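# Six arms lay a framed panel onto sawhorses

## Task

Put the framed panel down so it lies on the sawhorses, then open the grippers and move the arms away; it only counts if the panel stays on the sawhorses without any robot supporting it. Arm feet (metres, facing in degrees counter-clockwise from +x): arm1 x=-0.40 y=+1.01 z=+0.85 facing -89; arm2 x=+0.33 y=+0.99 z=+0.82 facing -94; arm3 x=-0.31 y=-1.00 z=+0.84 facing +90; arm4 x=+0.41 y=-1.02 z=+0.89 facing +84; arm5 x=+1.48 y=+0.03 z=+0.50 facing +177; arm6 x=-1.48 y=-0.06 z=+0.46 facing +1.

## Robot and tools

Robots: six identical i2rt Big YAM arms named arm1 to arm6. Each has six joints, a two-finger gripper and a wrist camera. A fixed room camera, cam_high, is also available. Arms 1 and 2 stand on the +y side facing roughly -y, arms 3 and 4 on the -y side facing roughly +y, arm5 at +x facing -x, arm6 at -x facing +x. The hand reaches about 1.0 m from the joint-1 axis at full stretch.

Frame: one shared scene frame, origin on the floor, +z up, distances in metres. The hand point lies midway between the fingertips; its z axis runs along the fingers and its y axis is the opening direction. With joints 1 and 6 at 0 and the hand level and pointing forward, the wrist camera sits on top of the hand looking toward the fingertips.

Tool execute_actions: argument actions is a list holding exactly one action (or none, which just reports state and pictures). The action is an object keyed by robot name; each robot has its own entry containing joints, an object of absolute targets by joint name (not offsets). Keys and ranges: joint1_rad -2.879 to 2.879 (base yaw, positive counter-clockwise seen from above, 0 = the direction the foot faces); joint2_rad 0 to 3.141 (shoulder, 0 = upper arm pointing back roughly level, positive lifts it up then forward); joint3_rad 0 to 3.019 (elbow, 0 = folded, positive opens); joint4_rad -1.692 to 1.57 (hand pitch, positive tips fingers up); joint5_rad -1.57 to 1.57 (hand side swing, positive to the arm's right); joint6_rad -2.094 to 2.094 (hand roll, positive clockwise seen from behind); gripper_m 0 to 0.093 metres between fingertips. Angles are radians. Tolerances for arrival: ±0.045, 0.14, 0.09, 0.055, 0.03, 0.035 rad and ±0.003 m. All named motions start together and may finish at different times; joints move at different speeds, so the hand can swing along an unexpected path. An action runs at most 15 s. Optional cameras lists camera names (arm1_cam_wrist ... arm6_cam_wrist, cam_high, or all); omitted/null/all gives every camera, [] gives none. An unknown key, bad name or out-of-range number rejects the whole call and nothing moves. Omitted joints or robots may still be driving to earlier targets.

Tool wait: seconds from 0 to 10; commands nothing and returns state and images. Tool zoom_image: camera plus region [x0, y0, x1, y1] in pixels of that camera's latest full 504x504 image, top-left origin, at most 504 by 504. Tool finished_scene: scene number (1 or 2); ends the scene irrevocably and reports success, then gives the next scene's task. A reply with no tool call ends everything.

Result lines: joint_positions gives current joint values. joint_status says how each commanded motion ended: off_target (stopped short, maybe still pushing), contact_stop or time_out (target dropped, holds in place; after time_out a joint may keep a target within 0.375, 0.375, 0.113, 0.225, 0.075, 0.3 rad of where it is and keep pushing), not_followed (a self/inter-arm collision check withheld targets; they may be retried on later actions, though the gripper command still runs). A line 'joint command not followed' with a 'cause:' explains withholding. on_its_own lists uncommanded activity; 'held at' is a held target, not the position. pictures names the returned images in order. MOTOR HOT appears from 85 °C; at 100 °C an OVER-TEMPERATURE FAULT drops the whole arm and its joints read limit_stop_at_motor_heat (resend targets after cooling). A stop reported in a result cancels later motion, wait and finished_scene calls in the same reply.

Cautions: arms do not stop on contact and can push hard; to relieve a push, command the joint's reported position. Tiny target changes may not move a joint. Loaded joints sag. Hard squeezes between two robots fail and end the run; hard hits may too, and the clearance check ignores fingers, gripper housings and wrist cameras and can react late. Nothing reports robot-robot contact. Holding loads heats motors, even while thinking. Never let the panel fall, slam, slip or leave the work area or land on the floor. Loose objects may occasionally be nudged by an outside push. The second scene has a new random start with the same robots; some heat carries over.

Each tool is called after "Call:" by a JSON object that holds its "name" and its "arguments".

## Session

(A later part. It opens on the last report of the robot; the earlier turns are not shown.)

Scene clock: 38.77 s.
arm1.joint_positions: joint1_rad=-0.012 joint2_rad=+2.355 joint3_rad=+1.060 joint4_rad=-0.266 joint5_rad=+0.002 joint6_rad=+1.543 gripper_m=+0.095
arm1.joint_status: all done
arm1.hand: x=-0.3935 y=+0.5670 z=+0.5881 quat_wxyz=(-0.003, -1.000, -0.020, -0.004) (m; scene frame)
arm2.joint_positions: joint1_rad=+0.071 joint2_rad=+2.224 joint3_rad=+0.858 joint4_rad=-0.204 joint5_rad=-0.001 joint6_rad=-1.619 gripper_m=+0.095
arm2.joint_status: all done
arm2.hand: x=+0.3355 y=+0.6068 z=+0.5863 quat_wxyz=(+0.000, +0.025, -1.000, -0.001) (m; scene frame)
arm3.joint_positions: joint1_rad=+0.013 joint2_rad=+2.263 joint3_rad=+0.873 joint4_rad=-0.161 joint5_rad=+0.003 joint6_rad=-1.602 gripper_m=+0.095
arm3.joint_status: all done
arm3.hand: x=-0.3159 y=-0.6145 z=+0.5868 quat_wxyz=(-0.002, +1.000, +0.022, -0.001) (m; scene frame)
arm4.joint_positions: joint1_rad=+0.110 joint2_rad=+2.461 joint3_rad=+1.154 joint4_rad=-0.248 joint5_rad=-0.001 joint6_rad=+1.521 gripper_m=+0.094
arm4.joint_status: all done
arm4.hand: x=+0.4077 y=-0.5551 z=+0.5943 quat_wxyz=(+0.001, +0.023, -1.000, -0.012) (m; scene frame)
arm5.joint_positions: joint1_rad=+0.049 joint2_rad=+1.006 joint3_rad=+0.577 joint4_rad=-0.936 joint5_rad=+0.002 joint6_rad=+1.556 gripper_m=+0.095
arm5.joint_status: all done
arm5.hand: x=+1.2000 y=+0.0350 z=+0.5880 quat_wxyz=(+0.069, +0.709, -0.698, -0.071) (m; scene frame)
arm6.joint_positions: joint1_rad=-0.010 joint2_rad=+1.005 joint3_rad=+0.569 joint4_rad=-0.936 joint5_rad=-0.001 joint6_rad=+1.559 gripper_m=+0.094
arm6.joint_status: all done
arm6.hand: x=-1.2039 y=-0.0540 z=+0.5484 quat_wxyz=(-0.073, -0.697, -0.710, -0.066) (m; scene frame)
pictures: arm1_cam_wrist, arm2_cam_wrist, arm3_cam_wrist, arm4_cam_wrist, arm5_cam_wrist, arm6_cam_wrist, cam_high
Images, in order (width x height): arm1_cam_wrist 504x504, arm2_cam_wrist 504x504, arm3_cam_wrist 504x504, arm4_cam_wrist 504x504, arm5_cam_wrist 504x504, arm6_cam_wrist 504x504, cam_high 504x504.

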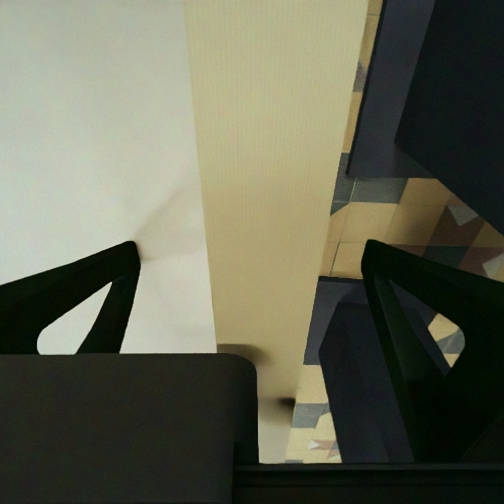

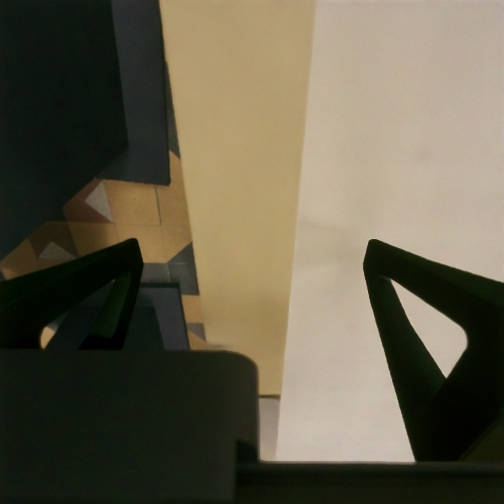

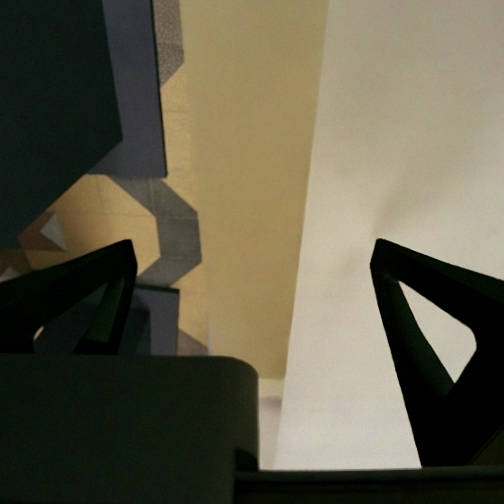

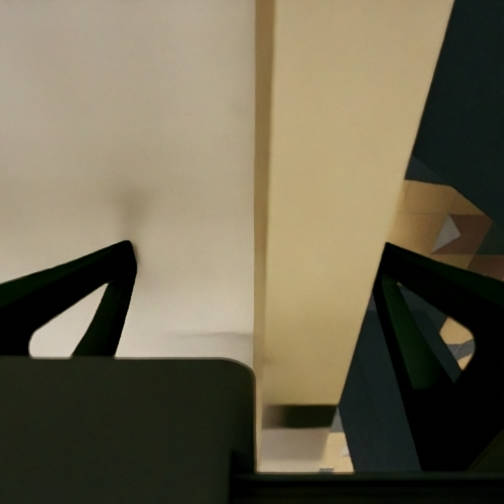

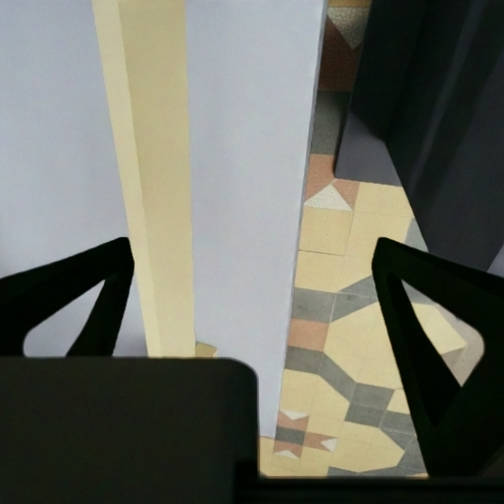

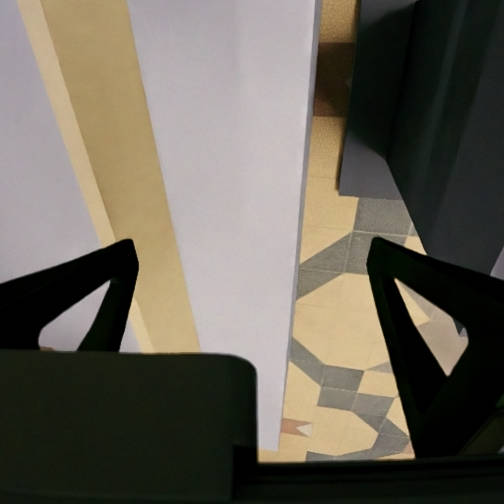

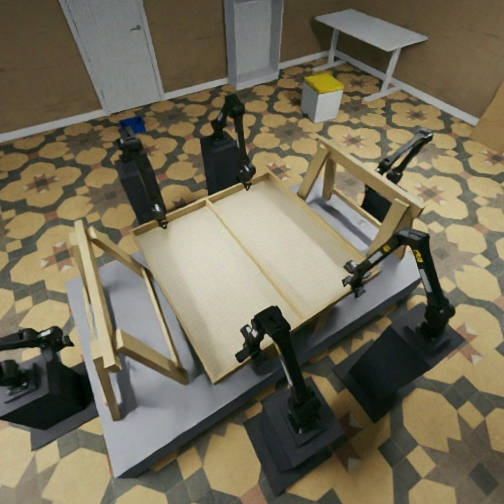

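Call:
{"name": "execute_actions", "arguments": {"actions": [{"arm1": {"joints": {"gripper_m": 0.0}}, "arm2": {"joints": {"gripper_m": 0.0}}, "arm3": {"joints": {"gripper_m": 0.0}}, "arm4": {"joints": {"joint3_rad": 1.128, "gripper_m": 0.0}}, "arm5": {"joints": {"joint1_rad": 0.125, "joint2_rad": 1.39, "joint3_rad": 0.745, "joint4_rad": -0.675, "joint6_rad": 1.71}}, "arm6": {"joints": {"joint1_rad": 0.29, "joint2_rad": 1.40, "joint3_rad": 0.88, "joint4_rad": -0.79, "joint6_rad": 1.88}}}]}}

Scene clock: 44.50 s.
arm1.joint_positions: joint1_rad=-0.012 joint2_rad=+2.355 joint3_rad=+1.059 joint4_rad=-0.265 joint5_rad=+0.002 joint6_rad=+1.546 gripper_m=+0.019
arm1.joint_status: gripper_m off_target (ended at +0.019, target +0.000)
arm1.hand: x=-0.3935 y=+0.5679 z=+0.5879 quat_wxyz=(-0.003, -1.000, -0.019, -0.004) (m; scene frame)
arm2.joint_positions: joint1_rad=+0.071 joint2_rad=+2.224 joint3_rad=+0.857 joint4_rad=-0.204 joint5_rad=+0.000 joint6_rad=-1.621 gripper_m=+0.018
arm2.joint_status: gripper_m off_target (ended at +0.018, target +0.000)
arm2.hand: x=+0.3354 y=+0.6072 z=+0.5862 quat_wxyz=(+0.000, +0.026, -1.000, -0.001) (m; scene frame)
arm3.joint_positions: joint1_rad=+0.013 joint2_rad=+2.263 joint3_rad=+0.872 joint4_rad=-0.160 joint5_rad=+0.003 joint6_rad=-1.596 gripper_m=+0.018
arm3.joint_status: gripper_m off_target (ended at +0.018, target +0.000)
arm3.hand: x=-0.3159 y=-0.6148 z=+0.5867 quat_wxyz=(-0.002, +1.000, +0.019, -0.001) (m; scene frame)
arm4.joint_positions: joint1_rad=+0.110 joint2_rad=+2.461 joint3_rad=+1.134 joint4_rad=-0.243 joint5_rad=-0.001 joint6_rad=+1.524 gripper_m=+0.018
arm4.joint_status: gripper_m off_target (ended at +0.018, target +0.000); the others done
arm4.hand: x=+0.4076 y=-0.5659 z=+0.5923 quat_wxyz=(+0.001, +0.022, -1.000, -0.005) (m; scene frame)
arm5.joint_positions: joint1_rad=+0.123 joint2_rad=+1.389 joint3_rad=+0.725 joint4_rad=-0.690 joint5_rad=+0.002 joint6_rad=+1.696 gripper_m=+0.095
arm5.joint_status: all done
arm5.hand: x=+1.1018 y=+0.0069 z=+0.5395 quat_wxyz=(+0.080, +0.686, -0.720, -0.066) (m; scene frame)
arm6.joint_positions: joint1_rad=+0.296 joint2_rad=+1.400 joint3_rad=+0.848 joint4_rad=-0.799 joint5_rad=+0.000 joint6_rad=+1.869 gripper_m=+0.094
arm6.joint_status: all done
arm6.hand: x=-1.0909 y=+0.0677 z=+0.5374 quat_wxyz=(-0.054, -0.698, -0.708, -0.092) (m; scene frame)
pictures: arm1_cam_wrist, arm2_cam_wrist, arm3_cam_wrist, arm4_cam_wrist, arm5_cam_wrist, arm6_cam_wrist, cam_high
Images, in order (width x height): arm1_cam_wrist 504x504, arm2_cam_wrist 504x504, arm3_cam_wrist 504x504, arm4_cam_wrist 504x504, arm5_cam_wrist 504x504, arm6_cam_wrist 504x504, cam_high 504x504.

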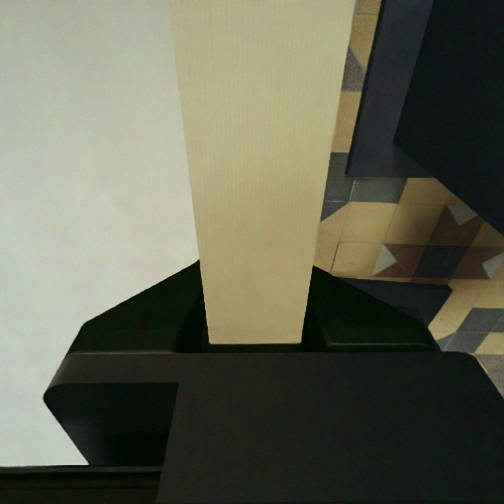

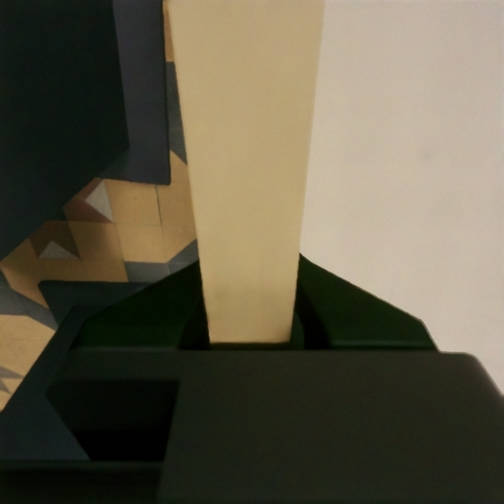

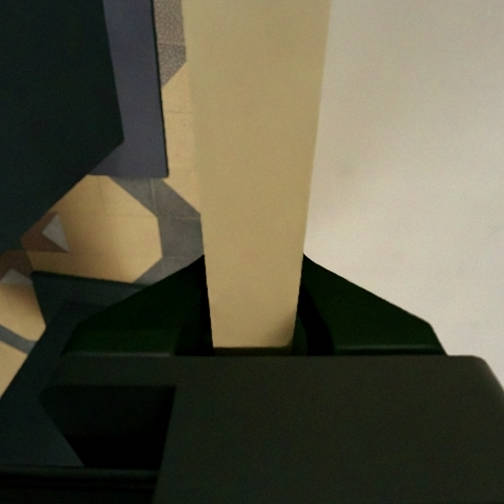

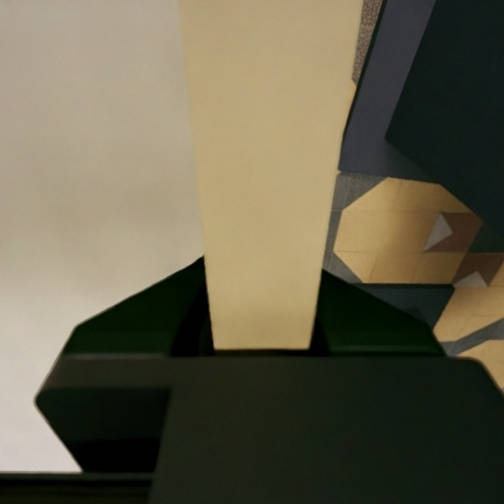

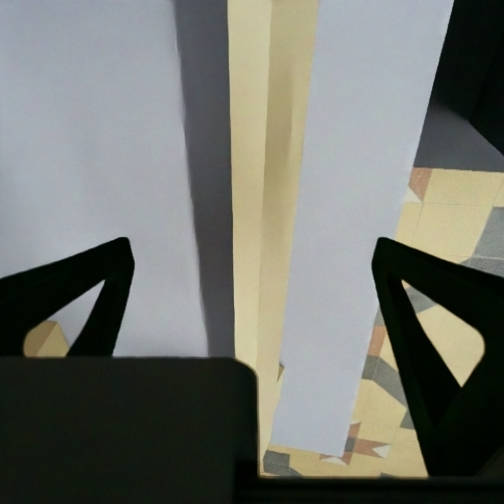

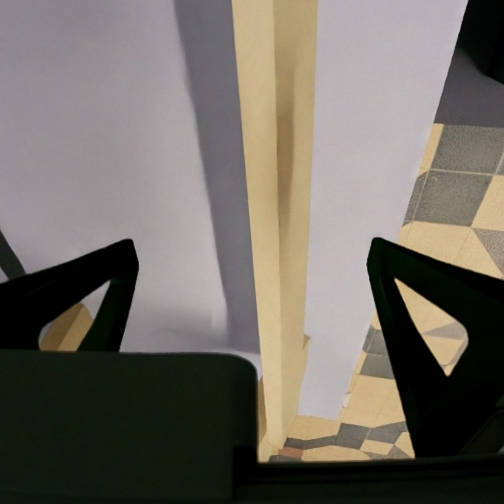

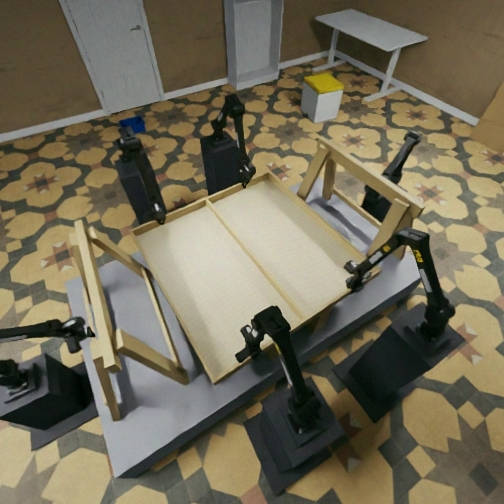

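Call:
{"name": "execute_actions", "arguments": {"actions": [{"arm1": {"joints": {"joint2_rad": 2.225, "joint3_rad": 1.017, "joint4_rad": -0.353}}, "arm2": {"joints": {"joint2_rad": 2.078, "joint3_rad": 0.824, "joint4_rad": -0.317}}, "arm3": {"joints": {"joint2_rad": 2.117, "joint3_rad": 0.834, "joint4_rad": -0.268}}, "arm4": {"joints": {"joint2_rad": 2.332, "joint3_rad": 1.079, "joint4_rad": -0.317}}, "arm5": {"joints": {"joint2_rad": 1.514, "joint3_rad": 0.69, "joint4_rad": -0.525}}, "arm6": {"joints": {"joint2_rad": 1.494, "joint3_rad": 0.8, "joint4_rad": -0.65}}}], "cameras": ["arm1_cam_wrist", "arm5_cam_wrist", "arm6_cam_wrist", "cam_high"]}}

Scene clock: 51.50 s.
arm1.joint_positions: joint1_rad=-0.012 joint2_rad=+2.312 joint3_rad=+1.040 joint4_rad=-0.291 joint5_rad=+0.001 joint6_rad=+1.546 gripper_m=+0.019
arm1.joint_status: joint4_rad time_out (moved -0.025 of -0.088); the others done
arm1.on_its_own: joint4_rad reads -0.291 and still pushes toward -0.353 since a time_out
arm1.hand: x=-0.3935 y=+0.5689 z=+0.6037 quat_wxyz=(-0.002, -1.000, -0.019, -0.004) (m; scene frame)
arm2.joint_positions: joint1_rad=+0.071 joint2_rad=+2.176 joint3_rad=+0.846 joint4_rad=-0.250 joint5_rad=+0.000 joint6_rad=-1.623 gripper_m=+0.018
arm2.joint_status: joint4_rad time_out (moved -0.046 of -0.113); the others done
arm2.on_its_own: joint4_rad reads -0.250 and still pushes toward -0.317 since a time_out
arm2.hand: x=+0.3354 y=+0.6084 z=+0.6025 quat_wxyz=(+0.000, +0.027, -1.000, -0.005) (m; scene frame)
arm3.joint_positions: joint1_rad=+0.013 joint2_rad=+2.210 joint3_rad=+0.860 joint4_rad=-0.209 joint5_rad=+0.003 joint6_rad=-1.595 gripper_m=+0.018
arm3.joint_status: joint4_rad time_out (moved -0.049 of -0.108); the others done
arm3.on_its_own: joint4_rad reads -0.209 and still pushes toward -0.268 since a time_out
arm3.hand: x=-0.3159 y=-0.6150 z=+0.6050 quat_wxyz=(+0.002, +1.000, +0.018, -0.001) (m; scene frame)
arm4.joint_positions: joint1_rad=+0.110 joint2_rad=+2.410 joint3_rad=+1.107 joint4_rad=-0.263 joint5_rad=-0.001 joint6_rad=+1.524 gripper_m=+0.018
arm4.joint_status: all done
arm4.hand: x=+0.4077 y=-0.5662 z=+0.6117 quat_wxyz=(+0.001, +0.022, -1.000, -0.007) (m; scene frame)
arm5.joint_positions: joint1_rad=+0.123 joint2_rad=+1.513 joint3_rad=+0.694 joint4_rad=-0.541 joint5_rad=+0.002 joint6_rad=+1.696 gripper_m=+0.095
arm5.joint_status: all done
arm5.hand: x=+1.0960 y=+0.0065 z=+0.4928 quat_wxyz=(+0.078, +0.686, -0.720, -0.064) (m; scene frame)
arm6.joint_positions: joint1_rad=+0.296 joint2_rad=+1.495 joint3_rad=+0.793 joint4_rad=-0.668 joint5_rad=+0.000 joint6_rad=+1.869 gripper_m=+0.094
arm6.joint_status: all done
arm6.hand: x=-1.0925 y=+0.0667 z=+0.4883 quat_wxyz=(-0.049, -0.699, -0.709, -0.084) (m; scene frame)
pictures: arm1_cam_wrist, arm5_cam_wrist, arm6_cam_wrist, cam_high
Images, in order (width x height): arm1_cam_wrist 504x504, arm5_cam_wrist 504x504, arm6_cam_wrist 504x504, cam_high 504x504.

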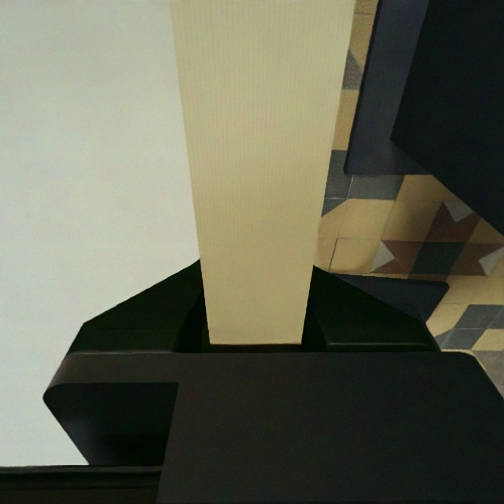

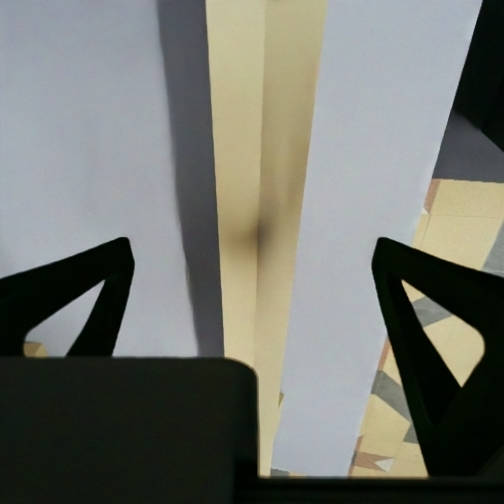

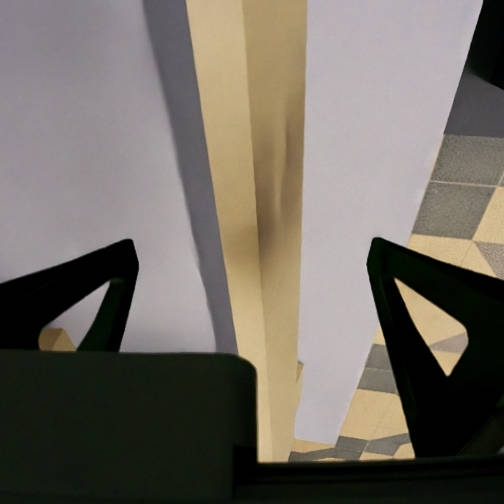

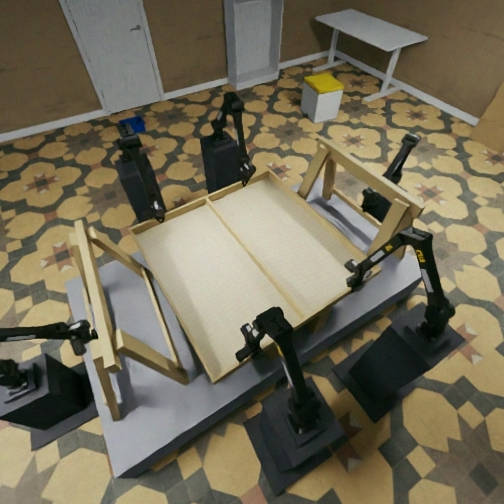

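Call:
{"name": "execute_actions", "arguments": {"actions": [], "cameras": ["cam_high"]}}

Scene clock: 52.73 s.
arm1.joint_positions: joint1_rad=-0.012 joint2_rad=+2.312 joint3_rad=+1.040 joint4_rad=-0.291 joint5_rad=+0.001 joint6_rad=+1.546 gripper_m=+0.019
arm1.joint_status: joint4_rad time_out (moved -0.025 of -0.088); the others done
arm1.on_its_own: joint4_rad reads -0.291 and still pushes toward -0.353 since a time_out
arm1.hand: x=-0.3935 y=+0.5689 z=+0.6037 quat_wxyz=(-0.002, -1.000, -0.019, -0.004) (m; scene frame)
arm2.joint_positions: joint1_rad=+0.071 joint2_rad=+2.176 joint3_rad=+0.846 joint4_rad=-0.250 joint5_rad=+0.000 joint6_rad=-1.623 gripper_m=+0.018
arm2.joint_status: joint4_rad time_out (moved -0.046 of -0.113); the others done
arm2.on_its_own: joint4_rad reads -0.250 and still pushes toward -0.317 since a time_out
arm2.hand: x=+0.3354 y=+0.6084 z=+0.6025 quat_wxyz=(+0.000, +0.027, -1.000, -0.005) (m; scene frame)
arm3.joint_positions: joint1_rad=+0.013 joint2_rad=+2.210 joint3_rad=+0.860 joint4_rad=-0.209 joint5_rad=+0.003 joint6_rad=-1.595 gripper_m=+0.018
arm3.joint_status: joint4_rad time_out (moved -0.049 of -0.108); the others done
arm3.on_its_own: joint4_rad reads -0.209 and still pushes toward -0.268 since a time_out
arm3.hand: x=-0.3159 y=-0.6150 z=+0.6050 quat_wxyz=(+0.002, +1.000, +0.018, -0.001) (m; scene frame)
arm4.joint_positions: joint1_rad=+0.110 joint2_rad=+2.410 joint3_rad=+1.107 joint4_rad=-0.263 joint5_rad=-0.001 joint6_rad=+1.524 gripper_m=+0.018
arm4.joint_status: all done
arm4.hand: x=+0.4077 y=-0.5662 z=+0.6117 quat_wxyz=(+0.001, +0.022, -1.000, -0.007) (m; scene frame)
arm5.joint_positions: joint1_rad=+0.123 joint2_rad=+1.513 joint3_rad=+0.694 joint4_rad=-0.541 joint5_rad=+0.002 joint6_rad=+1.696 gripper_m=+0.095
arm5.joint_status: all done
arm5.hand: x=+1.0960 y=+0.0065 z=+0.4928 quat_wxyz=(+0.078, +0.686, -0.720, -0.064) (m; scene frame)
arm6.joint_positions: joint1_rad=+0.296 joint2_rad=+1.495 joint3_rad=+0.793 joint4_rad=-0.668 joint5_rad=+0.000 joint6_rad=+1.869 gripper_m=+0.094
arm6.joint_status: all done
arm6.hand: x=-1.0925 y=+0.0667 z=+0.4883 quat_wxyz=(-0.049, -0.699, -0.709, -0.084) (m; scene frame)
pictures: cam_high
Images, in order (width x height): cam_high 504x504.

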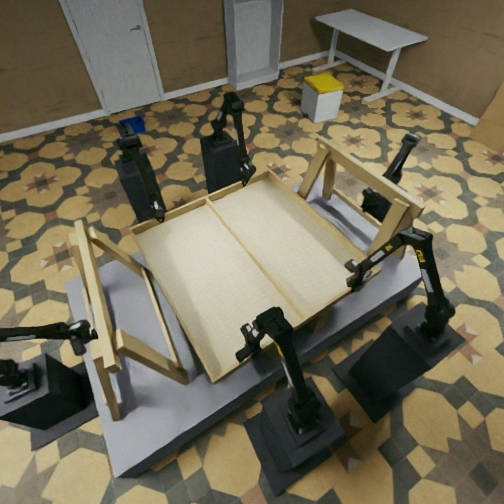

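Call:
{"name": "execute_actions", "arguments": {"actions": [{"arm1":{"joints":{"joint2_rad":2.007,"joint3_rad":0.993,"joint4_rad":-0.457}},"arm2":{"joints":{"joint2_rad":1.846,"joint3_rad":0.811,"joint4_rad":-0.447}},"arm3":{"joints":{"joint2_rad":1.884,"joint3_rad":0.816,"joint4_rad":-0.394}},"arm4":{"joints":{"joint2_rad":2.12,"joint3_rad":1.042,"joint4_rad":-0.408}},"arm5":{"joints":{"joint2_rad":1.639,"joint3_rad":0.671,"joint4_rad":-0.381}},"arm6":{"joints":{"joint2_rad":1.588,"joint3_rad":0.759,"joint4_rad":-0.521}}}], "cameras": ["cam_high"]}}

Scene clock: 54.27 s.
arm1.joint_positions: joint1_rad=-0.012 joint2_rad=+2.093 joint3_rad=+0.976 joint4_rad=-0.437 joint5_rad=+0.000 joint6_rad=+1.546 gripper_m=+0.019
arm1.joint_status: all done
arm1.hand: x=-0.3941 y=+0.5697 z=+0.6863 quat_wxyz=(-0.007, -1.000, -0.019, -0.005) (m; scene frame)
arm2.joint_positions: joint1_rad=+0.071 joint2_rad=+1.937 joint3_rad=+0.798 joint4_rad=-0.424 joint5_rad=+0.002 joint6_rad=-1.623 gripper_m=+0.018
arm2.joint_status: all done
arm2.hand: x=+0.3350 y=+0.6078 z=+0.6828 quat_wxyz=(+0.001, +0.028, -1.000, +0.003) (m; scene frame)
arm3.joint_positions: joint1_rad=+0.013 joint2_rad=+1.971 joint3_rad=+0.808 joint4_rad=-0.375 joint5_rad=+0.002 joint6_rad=-1.594 gripper_m=+0.018
arm3.joint_status: all done
arm3.hand: x=-0.3156 y=-0.6111 z=+0.6860 quat_wxyz=(-0.008, +1.000, +0.018, -0.002) (m; scene frame)
arm4.joint_positions: joint1_rad=+0.110 joint2_rad=+2.201 joint3_rad=+1.034 joint4_rad=-0.389 joint5_rad=+0.000 joint6_rad=+1.524 gripper_m=+0.018
arm4.joint_status: all done
arm4.hand: x=+0.4079 y=-0.5646 z=+0.6920 quat_wxyz=(+0.000, +0.022, -1.000, -0.012) (m; scene frame)
arm5.joint_positions: joint1_rad=+0.123 joint2_rad=+1.634 joint3_rad=+0.677 joint4_rad=-0.397 joint5_rad=+0.002 joint6_rad=+1.696 gripper_m=+0.095
arm5.joint_status: all done
arm5.hand: x=+1.0902 y=+0.0060 z=+0.4514 quat_wxyz=(+0.080, +0.686, -0.720, -0.066) (m; scene frame)
arm6.joint_positions: joint1_rad=+0.296 joint2_rad=+1.587 joint3_rad=+0.756 joint4_rad=-0.540 joint5_rad=+0.000 joint6_rad=+1.869 gripper_m=+0.094
arm6.joint_status: all done
arm6.hand: x=-1.0919 y=+0.0664 z=+0.4477 quat_wxyz=(-0.049, -0.699, -0.709, -0.084) (m; scene frame)
pictures: cam_high
Images, in order (width x height): cam_high 504x504.

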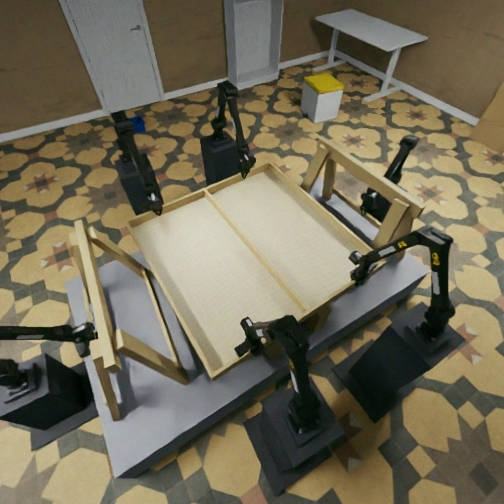

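Call:
{"name": "execute_actions", "arguments": {"actions": [{"arm1":{"joints":{"joint2_rad":1.777,"joint3_rad":1.02,"joint4_rad":-0.713}},"arm2":{"joints":{"joint2_rad":1.592,"joint3_rad":0.862,"joint4_rad":-0.752}},"arm3":{"joints":{"joint2_rad":1.627,"joint3_rad":0.855,"joint4_rad":-0.692}},"arm4":{"joints":{"joint2_rad":1.883,"joint3_rad":1.036,"joint4_rad":-0.642}}}], "cameras": ["cam_high"]}}

Scene clock: 56.27 s.
arm1.joint_positions: joint1_rad=-0.013 joint2_rad=+1.852 joint3_rad=+0.982 joint4_rad=-0.692 joint5_rad=+0.002 joint6_rad=+1.544 gripper_m=+0.019
arm1.joint_status: all done
arm1.hand: x=-0.3961 y=+0.5699 z=+0.7882 quat_wxyz=(-0.002, -1.000, -0.019, -0.004) (m; scene frame)
arm2.joint_positions: joint1_rad=+0.067 joint2_rad=+1.664 joint3_rad=+0.812 joint4_rad=-0.701 joint5_rad=+0.005 joint6_rad=-1.627 gripper_m=+0.018
arm2.joint_status: all done
arm2.hand: x=+0.3331 y=+0.6095 z=+0.7839 quat_wxyz=(+0.003, +0.027, -1.000, +0.008) (m; scene frame)
arm3.joint_positions: joint1_rad=+0.009 joint2_rad=+1.702 joint3_rad=+0.818 joint4_rad=-0.651 joint5_rad=+0.006 joint6_rad=-1.597 gripper_m=+0.018
arm3.joint_status: all done
arm3.hand: x=-0.3127 y=-0.6111 z=+0.7858 quat_wxyz=(-0.010, +1.000, +0.017, +0.000) (m; scene frame)
arm4.joint_positions: joint1_rad=+0.105 joint2_rad=+1.956 joint3_rad=+1.014 joint4_rad=-0.618 joint5_rad=+0.002 joint6_rad=+1.517 gripper_m=+0.018
arm4.joint_status: all done
arm4.hand: x=+0.4108 y=-0.5648 z=+0.7939 quat_wxyz=(-0.001, +0.023, -1.000, -0.010) (m; scene frame)
arm5.joint_positions: joint1_rad=+0.123 joint2_rad=+1.634 joint3_rad=+0.677 joint4_rad=-0.397 joint5_rad=+0.002 joint6_rad=+1.696 gripper_m=+0.095
arm5.joint_status: not commanded
arm5.hand: x=+1.0902 y=+0.0060 z=+0.4514 quat_wxyz=(+0.080, +0.686, -0.720, -0.066) (m; scene frame)
arm6.joint_positions: joint1_rad=+0.296 joint2_rad=+1.587 joint3_rad=+0.756 joint4_rad=-0.540 joint5_rad=+0.000 joint6_rad=+1.869 gripper_m=+0.094
arm6.joint_status: not commanded
arm6.hand: x=-1.0919 y=+0.0664 z=+0.4477 quat_wxyz=(-0.049, -0.699, -0.709, -0.084) (m; scene frame)
pictures: cam_high
Images, in order (width x height): cam_high 504x504.

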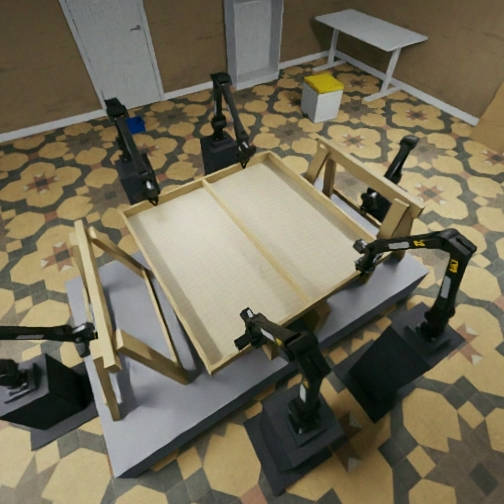

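Call:
{"name": "execute_actions", "arguments": {"actions": [{"arm1":{"joints":{"joint2_rad":1.607,"joint3_rad":1.128,"joint4_rad":-0.982}},"arm2":{"joints":{"joint2_rad":1.424,"joint3_rad":1.01,"joint4_rad":-1.052}},"arm3":{"joints":{"joint2_rad":1.446,"joint3_rad":0.99,"joint4_rad":-0.995}},"arm4":{"joints":{"joint2_rad":1.692,"joint3_rad":1.115,"joint4_rad":-0.90}}}], "cameras": ["cam_high"]}}

Scene clock: 58.77 s.
arm1.joint_positions: joint1_rad=-0.013 joint2_rad=+1.683 joint3_rad=+1.048 joint4_rad=-0.930 joint5_rad=-0.004 joint6_rad=+1.544 gripper_m=+0.019
arm1.joint_status: all done
arm1.hand: x=-0.3959 y=+0.5691 z=+0.8778 quat_wxyz=(-0.002, -1.000, -0.019, -0.007) (m; scene frame)
arm2.joint_positions: joint1_rad=+0.067 joint2_rad=+1.505 joint3_rad=+0.926 joint4_rad=-0.991 joint5_rad=+0.002 joint6_rad=-1.631 gripper_m=+0.018
arm2.joint_status: joint4_rad time_out (moved -0.290 of -0.351); the others done
arm2.on_its_own: joint4_rad reads -0.991 and still pushes toward -1.052 since a time_out
arm2.hand: x=+0.3336 y=+0.6053 z=+0.8742 quat_wxyz=(+0.001, +0.029, -1.000, +0.000) (m; scene frame)
arm3.joint_positions: joint1_rad=+0.009 joint2_rad=+1.521 joint3_rad=+0.907 joint4_rad=-0.944 joint5_rad=+0.003 joint6_rad=-1.597 gripper_m=+0.018
arm3.joint_status: all done
arm3.hand: x=-0.3128 y=-0.6133 z=+0.8758 quat_wxyz=(+0.002, +1.000, +0.017, -0.002) (m; scene frame)
arm4.joint_positions: joint1_rad=+0.105 joint2_rad=+1.759 joint3_rad=+1.040 joint4_rad=-0.849 joint5_rad=+0.001 joint6_rad=+1.517 gripper_m=+0.018
arm4.joint_status: all done
arm4.hand: x=+0.4107 y=-0.5723 z=+0.8853 quat_wxyz=(+0.000, +0.023, -1.000, -0.006) (m; scene frame)
arm5.joint_positions: joint1_rad=+0.123 joint2_rad=+1.634 joint3_rad=+0.677 joint4_rad=-0.397 joint5_rad=+0.002 joint6_rad=+1.696 gripper_m=+0.095
arm5.joint_status: not commanded
arm5.hand: x=+1.0902 y=+0.0060 z=+0.4514 quat_wxyz=(+0.080, +0.686, -0.720, -0.066) (m; scene frame)
arm6.joint_positions: joint1_rad=+0.296 joint2_rad=+1.587 joint3_rad=+0.756 joint4_rad=-0.540 joint5_rad=+0.000 joint6_rad=+1.869 gripper_m=+0.094
arm6.joint_status: not commanded
arm6.hand: x=-1.0919 y=+0.0664 z=+0.4477 quat_wxyz=(-0.049, -0.699, -0.709, -0.084) (m; scene frame)
pictures: cam_high
Images, in order (width x height): cam_high 504x504.

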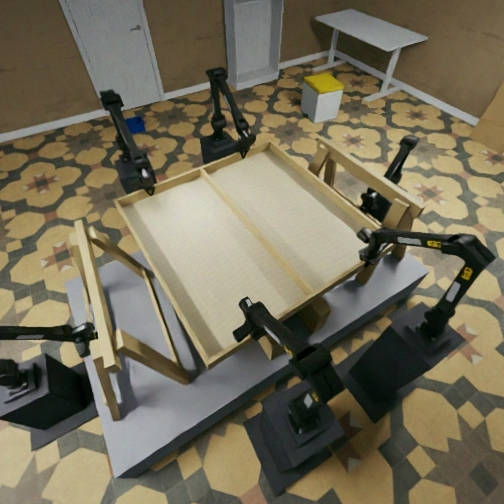

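Call:
{"name": "execute_actions", "arguments": {"actions": [{"arm1":{"joints":{"joint2_rad":1.49,"joint3_rad":1.32,"joint4_rad":-1.235}},"arm2":{"joints":{"joint2_rad":1.315,"joint3_rad":1.228,"joint4_rad":-1.32}},"arm3":{"joints":{"joint2_rad":1.331,"joint3_rad":1.203,"joint4_rad":-1.265}},"arm4":{"joints":{"joint2_rad":1.556,"joint3_rad":1.283,"joint4_rad":-1.148}}}], "cameras": ["cam_high"]}}

Scene clock: 61.53 s.
arm1.joint_positions: joint1_rad=-0.013 joint2_rad=+1.557 joint3_rad=+1.188 joint4_rad=-1.213 joint5_rad=-0.005 joint6_rad=+1.544 gripper_m=+0.019
arm1.joint_status: joint3_rad time_out (moved +0.140 of +0.272); the others done
arm1.on_its_own: joint3_rad reads +1.188 and still pushes toward +1.301 since a time_out
arm1.hand: x=-0.3967 y=+0.5717 z=+0.9771 quat_wxyz=(+0.008, -1.000, -0.019, -0.008) (m; scene frame)
arm2.joint_positions: joint1_rad=+0.066 joint2_rad=+1.396 joint3_rad=+1.095 joint4_rad=-1.284 joint5_rad=+0.006 joint6_rad=-1.635 gripper_m=+0.019
arm2.joint_status: joint3_rad time_out (moved +0.168 of +0.302); the others done
arm2.on_its_own: joint3_rad reads +1.095 and still pushes toward +1.207 since a time_out
arm2.hand: x=+0.3327 y=+0.6056 z=+0.9722 quat_wxyz=(+0.003, +0.031, -0.999, -0.008) (m; scene frame)
arm3.joint_positions: joint1_rad=+0.009 joint2_rad=+1.406 joint3_rad=+1.068 joint4_rad=-1.237 joint5_rad=+0.001 joint6_rad=-1.597 gripper_m=+0.019
arm3.joint_status: joint3_rad time_out (moved +0.162 of +0.296); the others done
arm3.on_its_own: joint3_rad reads +1.068 and still pushes toward +1.181 since a time_out
arm3.hand: x=-0.3125 y=-0.6116 z=+0.9725 quat_wxyz=(+0.010, +1.000, +0.017, -0.002) (m; scene frame)
arm4.joint_positions: joint1_rad=+0.105 joint2_rad=+1.617 joint3_rad=+1.153 joint4_rad=-1.113 joint5_rad=+0.002 joint6_rad=+1.516 gripper_m=+0.019
arm4.joint_status: joint3_rad time_out (moved +0.113 of +0.243); the others done
arm4.on_its_own: joint3_rad reads +1.153 and still pushes toward +1.265 since a time_out
arm4.hand: x=+0.4109 y=-0.5737 z=+0.9818 quat_wxyz=(+0.000, +0.023, -1.000, -0.002) (m; scene frame)
arm5.joint_positions: joint1_rad=+0.123 joint2_rad=+1.634 joint3_rad=+0.677 joint4_rad=-0.397 joint5_rad=+0.002 joint6_rad=+1.696 gripper_m=+0.095
arm5.joint_status: not commanded
arm5.hand: x=+1.0902 y=+0.0060 z=+0.4514 quat_wxyz=(+0.080, +0.686, -0.720, -0.066) (m; scene frame)
arm6.joint_positions: joint1_rad=+0.296 joint2_rad=+1.587 joint3_rad=+0.756 joint4_rad=-0.540 joint5_rad=+0.000 joint6_rad=+1.869 gripper_m=+0.094
arm6.joint_status: not commanded
arm6.hand: x=-1.0919 y=+0.0664 z=+0.4477 quat_wxyz=(-0.049, -0.699, -0.709, -0.084) (m; scene frame)
pictures: cam_high
Images, in order (width x height): cam_high 504x504.

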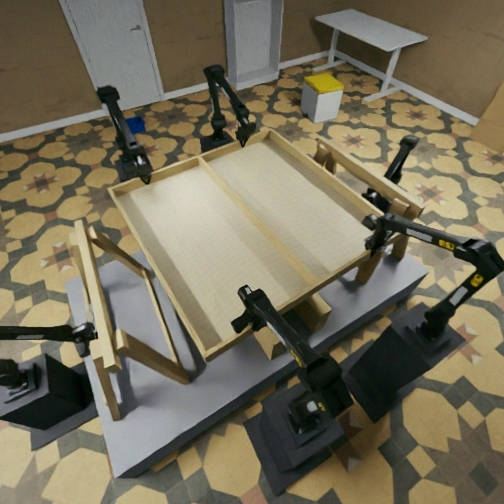

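Call:
{"name": "execute_actions", "arguments": {"actions": [{"arm1":{"joints":{"joint2_rad":1.447,"joint3_rad":1.52,"joint4_rad":-1.49}},"arm2":{"joints":{"joint2_rad":1.285,"joint3_rad":1.447,"joint4_rad":-1.58}},"arm3":{"joints":{"joint2_rad":1.294,"joint3_rad":1.417,"joint4_rad":-1.527}},"arm4":{"joints":{"joint2_rad":1.497,"joint3_rad":1.462,"joint4_rad":-1.40}}}], "cameras": ["cam_high"]}}

Scene clock: 64.43 s.
arm1.joint_positions: joint1_rad=-0.013 joint2_rad=+1.498 joint3_rad=+1.374 joint4_rad=-1.477 joint5_rad=-0.003 joint6_rad=+1.544 gripper_m=+0.019
arm1.joint_status: joint3_rad time_out (moved +0.186 of +0.332); the others done
arm1.on_its_own: joint3_rad reads +1.374 and still pushes toward +1.486 since a time_out
arm1.hand: x=-0.3981 y=+0.5755 z=+1.0710 quat_wxyz=(+0.017, -1.000, -0.020, -0.007) (m; scene frame)
arm2.joint_positions: joint1_rad=+0.064 joint2_rad=+1.358 joint3_rad=+1.302 joint4_rad=-1.548 joint5_rad=+0.010 joint6_rad=-1.638 gripper_m=+0.019
arm2.joint_status: joint3_rad time_out (moved +0.207 of +0.352); the others done
arm2.on_its_own: joint3_rad reads +1.302 and still pushes toward +1.415 since a time_out
arm2.hand: x=+0.3313 y=+0.6081 z=+1.0642 quat_wxyz=(+0.004, +0.031, -0.999, -0.017) (m; scene frame)
arm3.joint_positions: joint1_rad=+0.009 joint2_rad=+1.361 joint3_rad=+1.274 joint4_rad=-1.502 joint5_rad=+0.000 joint6_rad=-1.597 gripper_m=+0.019
arm3.joint_status: joint3_rad time_out (moved +0.206 of +0.349); the others done
arm3.on_its_own: joint3_rad reads +1.274 and still pushes toward +1.387 since a time_out
arm3.hand: x=-0.3121 y=-0.6108 z=+1.0658 quat_wxyz=(+0.017, +1.000, +0.017, -0.003) (m; scene frame)
arm4.joint_positions: joint1_rad=+0.104 joint2_rad=+1.540 joint3_rad=+1.318 joint4_rad=-1.368 joint5_rad=+0.001 joint6_rad=+1.514 gripper_m=+0.019
arm4.joint_status: joint3_rad time_out (moved +0.165 of +0.309); the others done
arm4.on_its_own: joint3_rad reads +1.318 and still pushes toward +1.430 since a time_out
arm4.hand: x=+0.4111 y=-0.5758 z=+1.0742 quat_wxyz=(+0.000, +0.024, -1.000, +0.005) (m; scene frame)
arm5.joint_positions: joint1_rad=+0.123 joint2_rad=+1.634 joint3_rad=+0.677 joint4_rad=-0.397 joint5_rad=+0.002 joint6_rad=+1.696 gripper_m=+0.095
arm5.joint_status: not commanded
arm5.hand: x=+1.0902 y=+0.0060 z=+0.4514 quat_wxyz=(+0.080, +0.686, -0.720, -0.066) (m; scene frame)
arm6.joint_positions: joint1_rad=+0.296 joint2_rad=+1.587 joint3_rad=+0.756 joint4_rad=-0.540 joint5_rad=+0.000 joint6_rad=+1.869 gripper_m=+0.094
arm6.joint_status: not commanded
arm6.hand: x=-1.0919 y=+0.0664 z=+0.4477 quat_wxyz=(-0.049, -0.699, -0.709, -0.084) (m; scene frame)
pictures: cam_high
Images, in order (width x height): cam_high 504x504.

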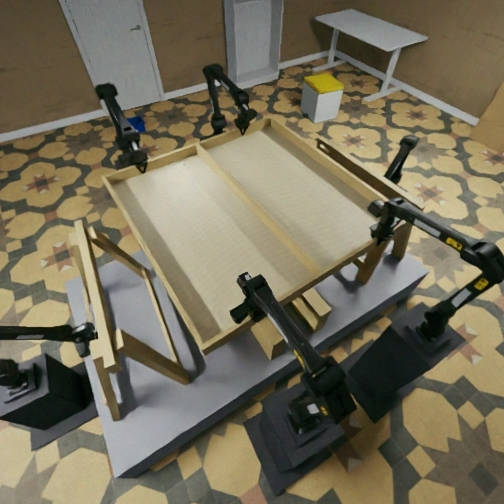

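Call:
{"name": "execute_actions", "arguments": {"actions": [{"arm5":{"joints":{"joint2_rad":1.804,"joint3_rad":0.925,"joint4_rad":-0.471}},"arm6":{"joints":{"joint1_rad":0.246,"joint2_rad":1.757,"joint3_rad":0.996,"joint4_rad":-0.589,"joint6_rad":1.8185}}}], "cameras": ["cam_high","arm5_cam_wrist","arm6_cam_wrist"]}}

Scene clock: 68.53 s.
arm1.joint_positions: joint1_rad=-0.013 joint2_rad=+1.498 joint3_rad=+1.374 joint4_rad=-1.477 joint5_rad=-0.003 joint6_rad=+1.544 gripper_m=+0.019
arm1.joint_status: not commanded
arm1.on_its_own: joint3_rad reads +1.374 and still pushes toward +1.486 since a time_out
arm1.hand: x=-0.3981 y=+0.5755 z=+1.0710 quat_wxyz=(+0.017, -1.000, -0.020, -0.007) (m; scene frame)
arm2.joint_positions: joint1_rad=+0.064 joint2_rad=+1.358 joint3_rad=+1.302 joint4_rad=-1.548 joint5_rad=+0.010 joint6_rad=-1.638 gripper_m=+0.019
arm2.joint_status: not commanded
arm2.on_its_own: joint3_rad reads +1.302 and still pushes toward +1.415 since a time_out
arm2.hand: x=+0.3313 y=+0.6081 z=+1.0642 quat_wxyz=(+0.004, +0.031, -0.999, -0.017) (m; scene frame)
arm3.joint_positions: joint1_rad=+0.009 joint2_rad=+1.361 joint3_rad=+1.274 joint4_rad=-1.502 joint5_rad=+0.000 joint6_rad=-1.597 gripper_m=+0.019
arm3.joint_status: not commanded
arm3.on_its_own: joint3_rad reads +1.274 and still pushes toward +1.387 since a time_out
arm3.hand: x=-0.3121 y=-0.6108 z=+1.0658 quat_wxyz=(+0.017, +1.000, +0.017, -0.003) (m; scene frame)
arm4.joint_positions: joint1_rad=+0.104 joint2_rad=+1.540 joint3_rad=+1.318 joint4_rad=-1.368 joint5_rad=+0.001 joint6_rad=+1.514 gripper_m=+0.019
arm4.joint_status: not commanded
arm4.on_its_own: joint3_rad reads +1.318 and still pushes toward +1.430 since a time_out
arm4.hand: x=+0.4111 y=-0.5758 z=+1.0742 quat_wxyz=(+0.000, +0.024, -1.000, +0.005) (m; scene frame)
arm5.joint_positions: joint1_rad=+0.123 joint2_rad=+1.801 joint3_rad=+0.831 joint4_rad=-0.494 joint5_rad=+0.000 joint6_rad=+1.696 gripper_m=+0.095
arm5.joint_status: joint3_rad time_out (moved +0.154 of +0.248); the others done
arm5.on_its_own: joint3_rad reads +0.831 and still pushes toward +0.925 since a time_out
arm5.hand: x=+1.0604 y=+0.0034 z=+0.4235 quat_wxyz=(+0.038, +0.689, -0.723, -0.031) (m; scene frame)
arm6.joint_positions: joint1_rad=+0.247 joint2_rad=+1.745 joint3_rad=+0.900 joint4_rad=-0.619 joint5_rad=-0.006 joint6_rad=+1.824 gripper_m=+0.094
arm6.joint_status: joint3_rad time_out (moved +0.143 of +0.240); the others done
arm6.on_its_own: joint3_rad reads +0.900 and still pushes toward +0.996 since a time_out
arm6.hand: x=-1.0564 y=+0.0565 z=+0.4240 quat_wxyz=(-0.027, -0.702, -0.710, -0.042) (m; scene frame)
pictures: arm5_cam_wrist, arm6_cam_wrist, cam_high
Images, in order (width x height): arm5_cam_wrist 504x504, arm6_cam_wrist 504x504, cam_high 504x504.

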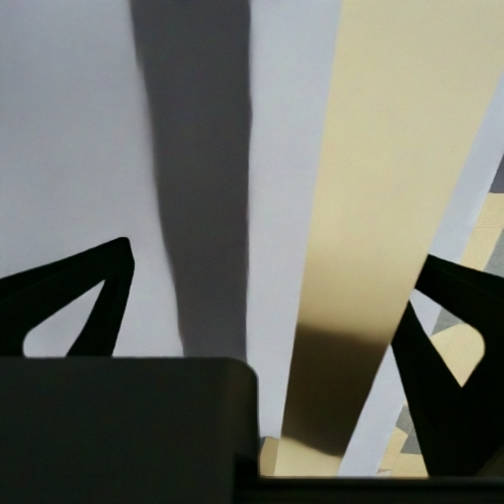

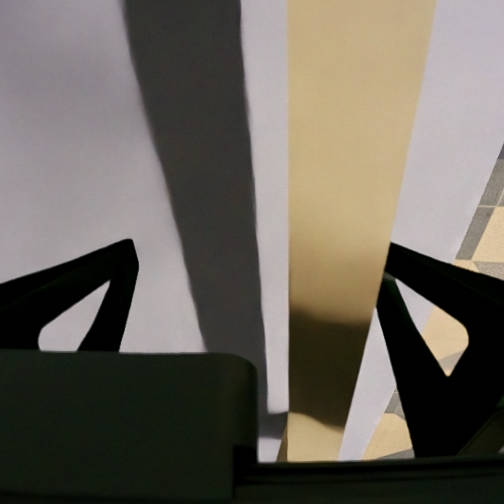

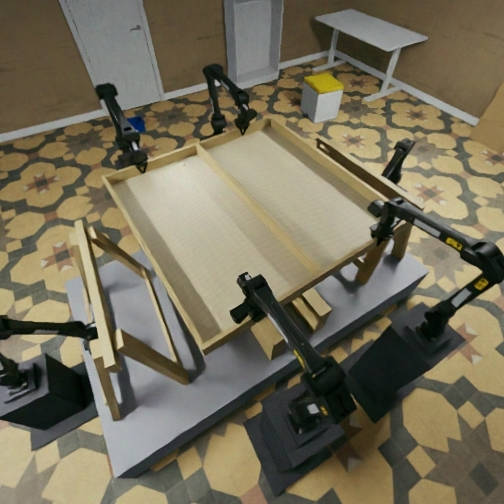

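Call:
{"name": "execute_actions", "arguments": {"actions": [{"arm5":{"joints":{"joint2_rad":1.81,"joint3_rad":1.05,"joint4_rad":-0.45}},"arm6":{"joints":{"joint2_rad":1.765,"joint3_rad":1.12,"joint4_rad":-0.565}}}], "cameras": ["cam_high"]}}

Scene clock: 71.93 s.
arm1.joint_positions: joint1_rad=-0.013 joint2_rad=+1.498 joint3_rad=+1.374 joint4_rad=-1.477 joint5_rad=-0.003 joint6_rad=+1.544 gripper_m=+0.019
arm1.joint_status: not commanded
arm1.on_its_own: joint3_rad reads +1.374 and still pushes toward +1.486 since a time_out
arm1.hand: x=-0.3981 y=+0.5755 z=+1.0710 quat_wxyz=(+0.017, -1.000, -0.020, -0.007) (m; scene frame)
arm2.joint_positions: joint1_rad=+0.064 joint2_rad=+1.358 joint3_rad=+1.302 joint4_rad=-1.548 joint5_rad=+0.010 joint6_rad=-1.638 gripper_m=+0.019
arm2.joint_status: not commanded
arm2.on_its_own: joint3_rad reads +1.302 and still pushes toward +1.415 since a time_out
arm2.hand: x=+0.3313 y=+0.6081 z=+1.0642 quat_wxyz=(+0.004, +0.031, -0.999, -0.017) (m; scene frame)
arm3.joint_positions: joint1_rad=+0.009 joint2_rad=+1.361 joint3_rad=+1.274 joint4_rad=-1.502 joint5_rad=+0.000 joint6_rad=-1.597 gripper_m=+0.019
arm3.joint_status: not commanded
arm3.on_its_own: joint3_rad reads +1.274 and still pushes toward +1.387 since a time_out
arm3.hand: x=-0.3121 y=-0.6108 z=+1.0658 quat_wxyz=(+0.017, +1.000, +0.017, -0.003) (m; scene frame)
arm4.joint_positions: joint1_rad=+0.104 joint2_rad=+1.540 joint3_rad=+1.318 joint4_rad=-1.368 joint5_rad=+0.001 joint6_rad=+1.514 gripper_m=+0.019
arm4.joint_status: not commanded
arm4.on_its_own: joint3_rad reads +1.318 and still pushes toward +1.430 since a time_out
arm4.hand: x=+0.4111 y=-0.5758 z=+1.0742 quat_wxyz=(+0.000, +0.024, -1.000, +0.005) (m; scene frame)
arm5.joint_positions: joint1_rad=+0.123 joint2_rad=+1.820 joint3_rad=+0.863 joint4_rad=-0.536 joint5_rad=+0.000 joint6_rad=+1.696 gripper_m=+0.095
arm5.joint_status: joint3_rad time_out (moved +0.032 of +0.219); joint4_rad time_out (moved -0.042 of +0.044); the others done
arm5.on_its_own: joint3_rad reads +0.863 and still pushes toward +0.975 since a time_out; joint4_rad reads -0.536 and still pushes toward -0.450 since a time_out
arm5.hand: x=+1.0568 y=+0.0031 z=+0.4228 quat_wxyz=(+0.027, +0.689, -0.724, -0.022) (m; scene frame)
arm6.joint_positions: joint1_rad=+0.251 joint2_rad=+1.786 joint3_rad=+0.974 joint4_rad=-0.649 joint5_rad=-0.008 joint6_rad=+1.814 gripper_m=+0.094
arm6.joint_status: joint3_rad time_out (moved +0.074 of +0.220); joint4_rad time_out (moved -0.030 of +0.054); the others done
arm6.on_its_own: joint3_rad reads +0.974 and still pushes toward +1.086 since a time_out; joint4_rad reads -0.649 and still pushes toward -0.565 since a time_out
arm6.hand: x=-1.0330 y=+0.0653 z=+0.4269 quat_wxyz=(-0.027, -0.697, -0.715, -0.044) (m; scene frame)
pictures: cam_high
Images, in order (width x height): cam_high 504x504.

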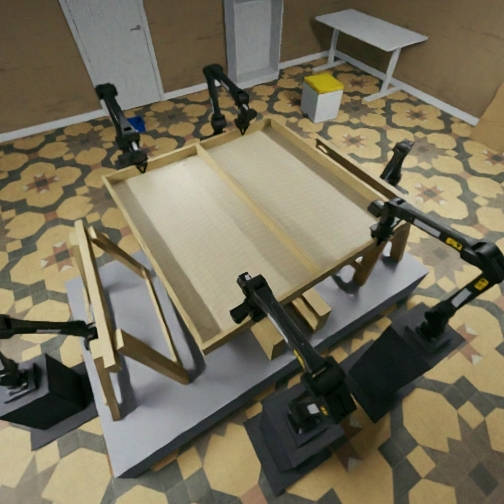

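Call:
{"name": "execute_actions", "arguments": {"actions": [{"arm5":{"joints":{"joint2_rad":1.845,"joint3_rad":1.22,"joint4_rad":-0.42}},"arm6":{"joints":{"joint1_rad":0.224,"joint2_rad":1.84,"joint3_rad":1.31,"joint4_rad":-0.56,"joint6_rad":1.796}}}], "cameras": ["cam_high"]}}

Scene clock: 78.67 s.
arm1.joint_positions: joint1_rad=-0.013 joint2_rad=+1.498 joint3_rad=+1.374 joint4_rad=-1.477 joint5_rad=-0.003 joint6_rad=+1.544 gripper_m=+0.019
arm1.joint_status: not commanded
arm1.on_its_own: joint3_rad reads +1.374 and still pushes toward +1.486 since a time_out
arm1.hand: x=-0.3981 y=+0.5755 z=+1.0710 quat_wxyz=(+0.017, -1.000, -0.020, -0.007) (m; scene frame)
arm2.joint_positions: joint1_rad=+0.064 joint2_rad=+1.358 joint3_rad=+1.302 joint4_rad=-1.548 joint5_rad=+0.010 joint6_rad=-1.638 gripper_m=+0.019
arm2.joint_status: not commanded
arm2.on_its_own: joint3_rad reads +1.302 and still pushes toward +1.415 since a time_out
arm2.hand: x=+0.3313 y=+0.6081 z=+1.0642 quat_wxyz=(+0.004, +0.031, -0.999, -0.017) (m; scene frame)
arm3.joint_positions: joint1_rad=+0.009 joint2_rad=+1.361 joint3_rad=+1.274 joint4_rad=-1.502 joint5_rad=+0.000 joint6_rad=-1.597 gripper_m=+0.019
arm3.joint_status: not commanded
arm3.on_its_own: joint3_rad reads +1.274 and still pushes toward +1.387 since a time_out
arm3.hand: x=-0.3121 y=-0.6108 z=+1.0658 quat_wxyz=(+0.017, +1.000, +0.017, -0.003) (m; scene frame)
arm4.joint_positions: joint1_rad=+0.104 joint2_rad=+1.540 joint3_rad=+1.318 joint4_rad=-1.368 joint5_rad=+0.001 joint6_rad=+1.514 gripper_m=+0.019
arm4.joint_status: not commanded
arm4.on_its_own: joint3_rad reads +1.318 and still pushes toward +1.430 since a time_out
arm4.hand: x=+0.4111 y=-0.5758 z=+1.0742 quat_wxyz=(+0.000, +0.024, -1.000, +0.005) (m; scene frame)
arm5.joint_positions: joint1_rad=+0.123 joint2_rad=+1.895 joint3_rad=+1.079 joint4_rad=-0.519 joint5_rad=-0.003 joint6_rad=+1.696 gripper_m=+0.095
arm5.joint_status: joint3_rad time_out (moved +0.216 of +0.357); joint4_rad time_out (moved +0.018 of +0.116); the others done
arm5.on_its_own: joint3_rad reads +1.079 and still pushes toward +1.191 since a time_out; joint4_rad reads -0.519 and still pushes toward -0.420 since a time_out
arm5.hand: x=+0.9509 y=-0.0055 z=+0.4491 quat_wxyz=(+0.089, +0.685, -0.719, -0.070) (m; scene frame)
arm6.joint_positions: joint1_rad=+0.249 joint2_rad=+1.878 joint3_rad=+1.206 joint4_rad=-0.636 joint5_rad=-0.014 joint6_rad=+1.797 gripper_m=+0.094
arm6.joint_status: joint3_rad time_out (moved +0.232 of +0.336); joint4_rad time_out (moved +0.013 of +0.089); the others done
arm6.on_its_own: joint3_rad reads +1.206 and still pushes toward +1.310 since a time_out; joint4_rad reads -0.636 and still pushes toward -0.560 since a time_out
arm6.hand: x=-0.9316 y=+0.0933 z=+0.4575 quat_wxyz=(-0.064, -0.686, -0.716, -0.111) (m; scene frame)
pictures: cam_high
Images, in order (width x height): cam_high 504x504.

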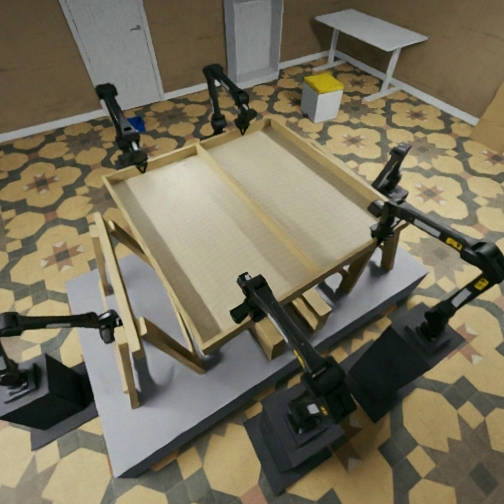

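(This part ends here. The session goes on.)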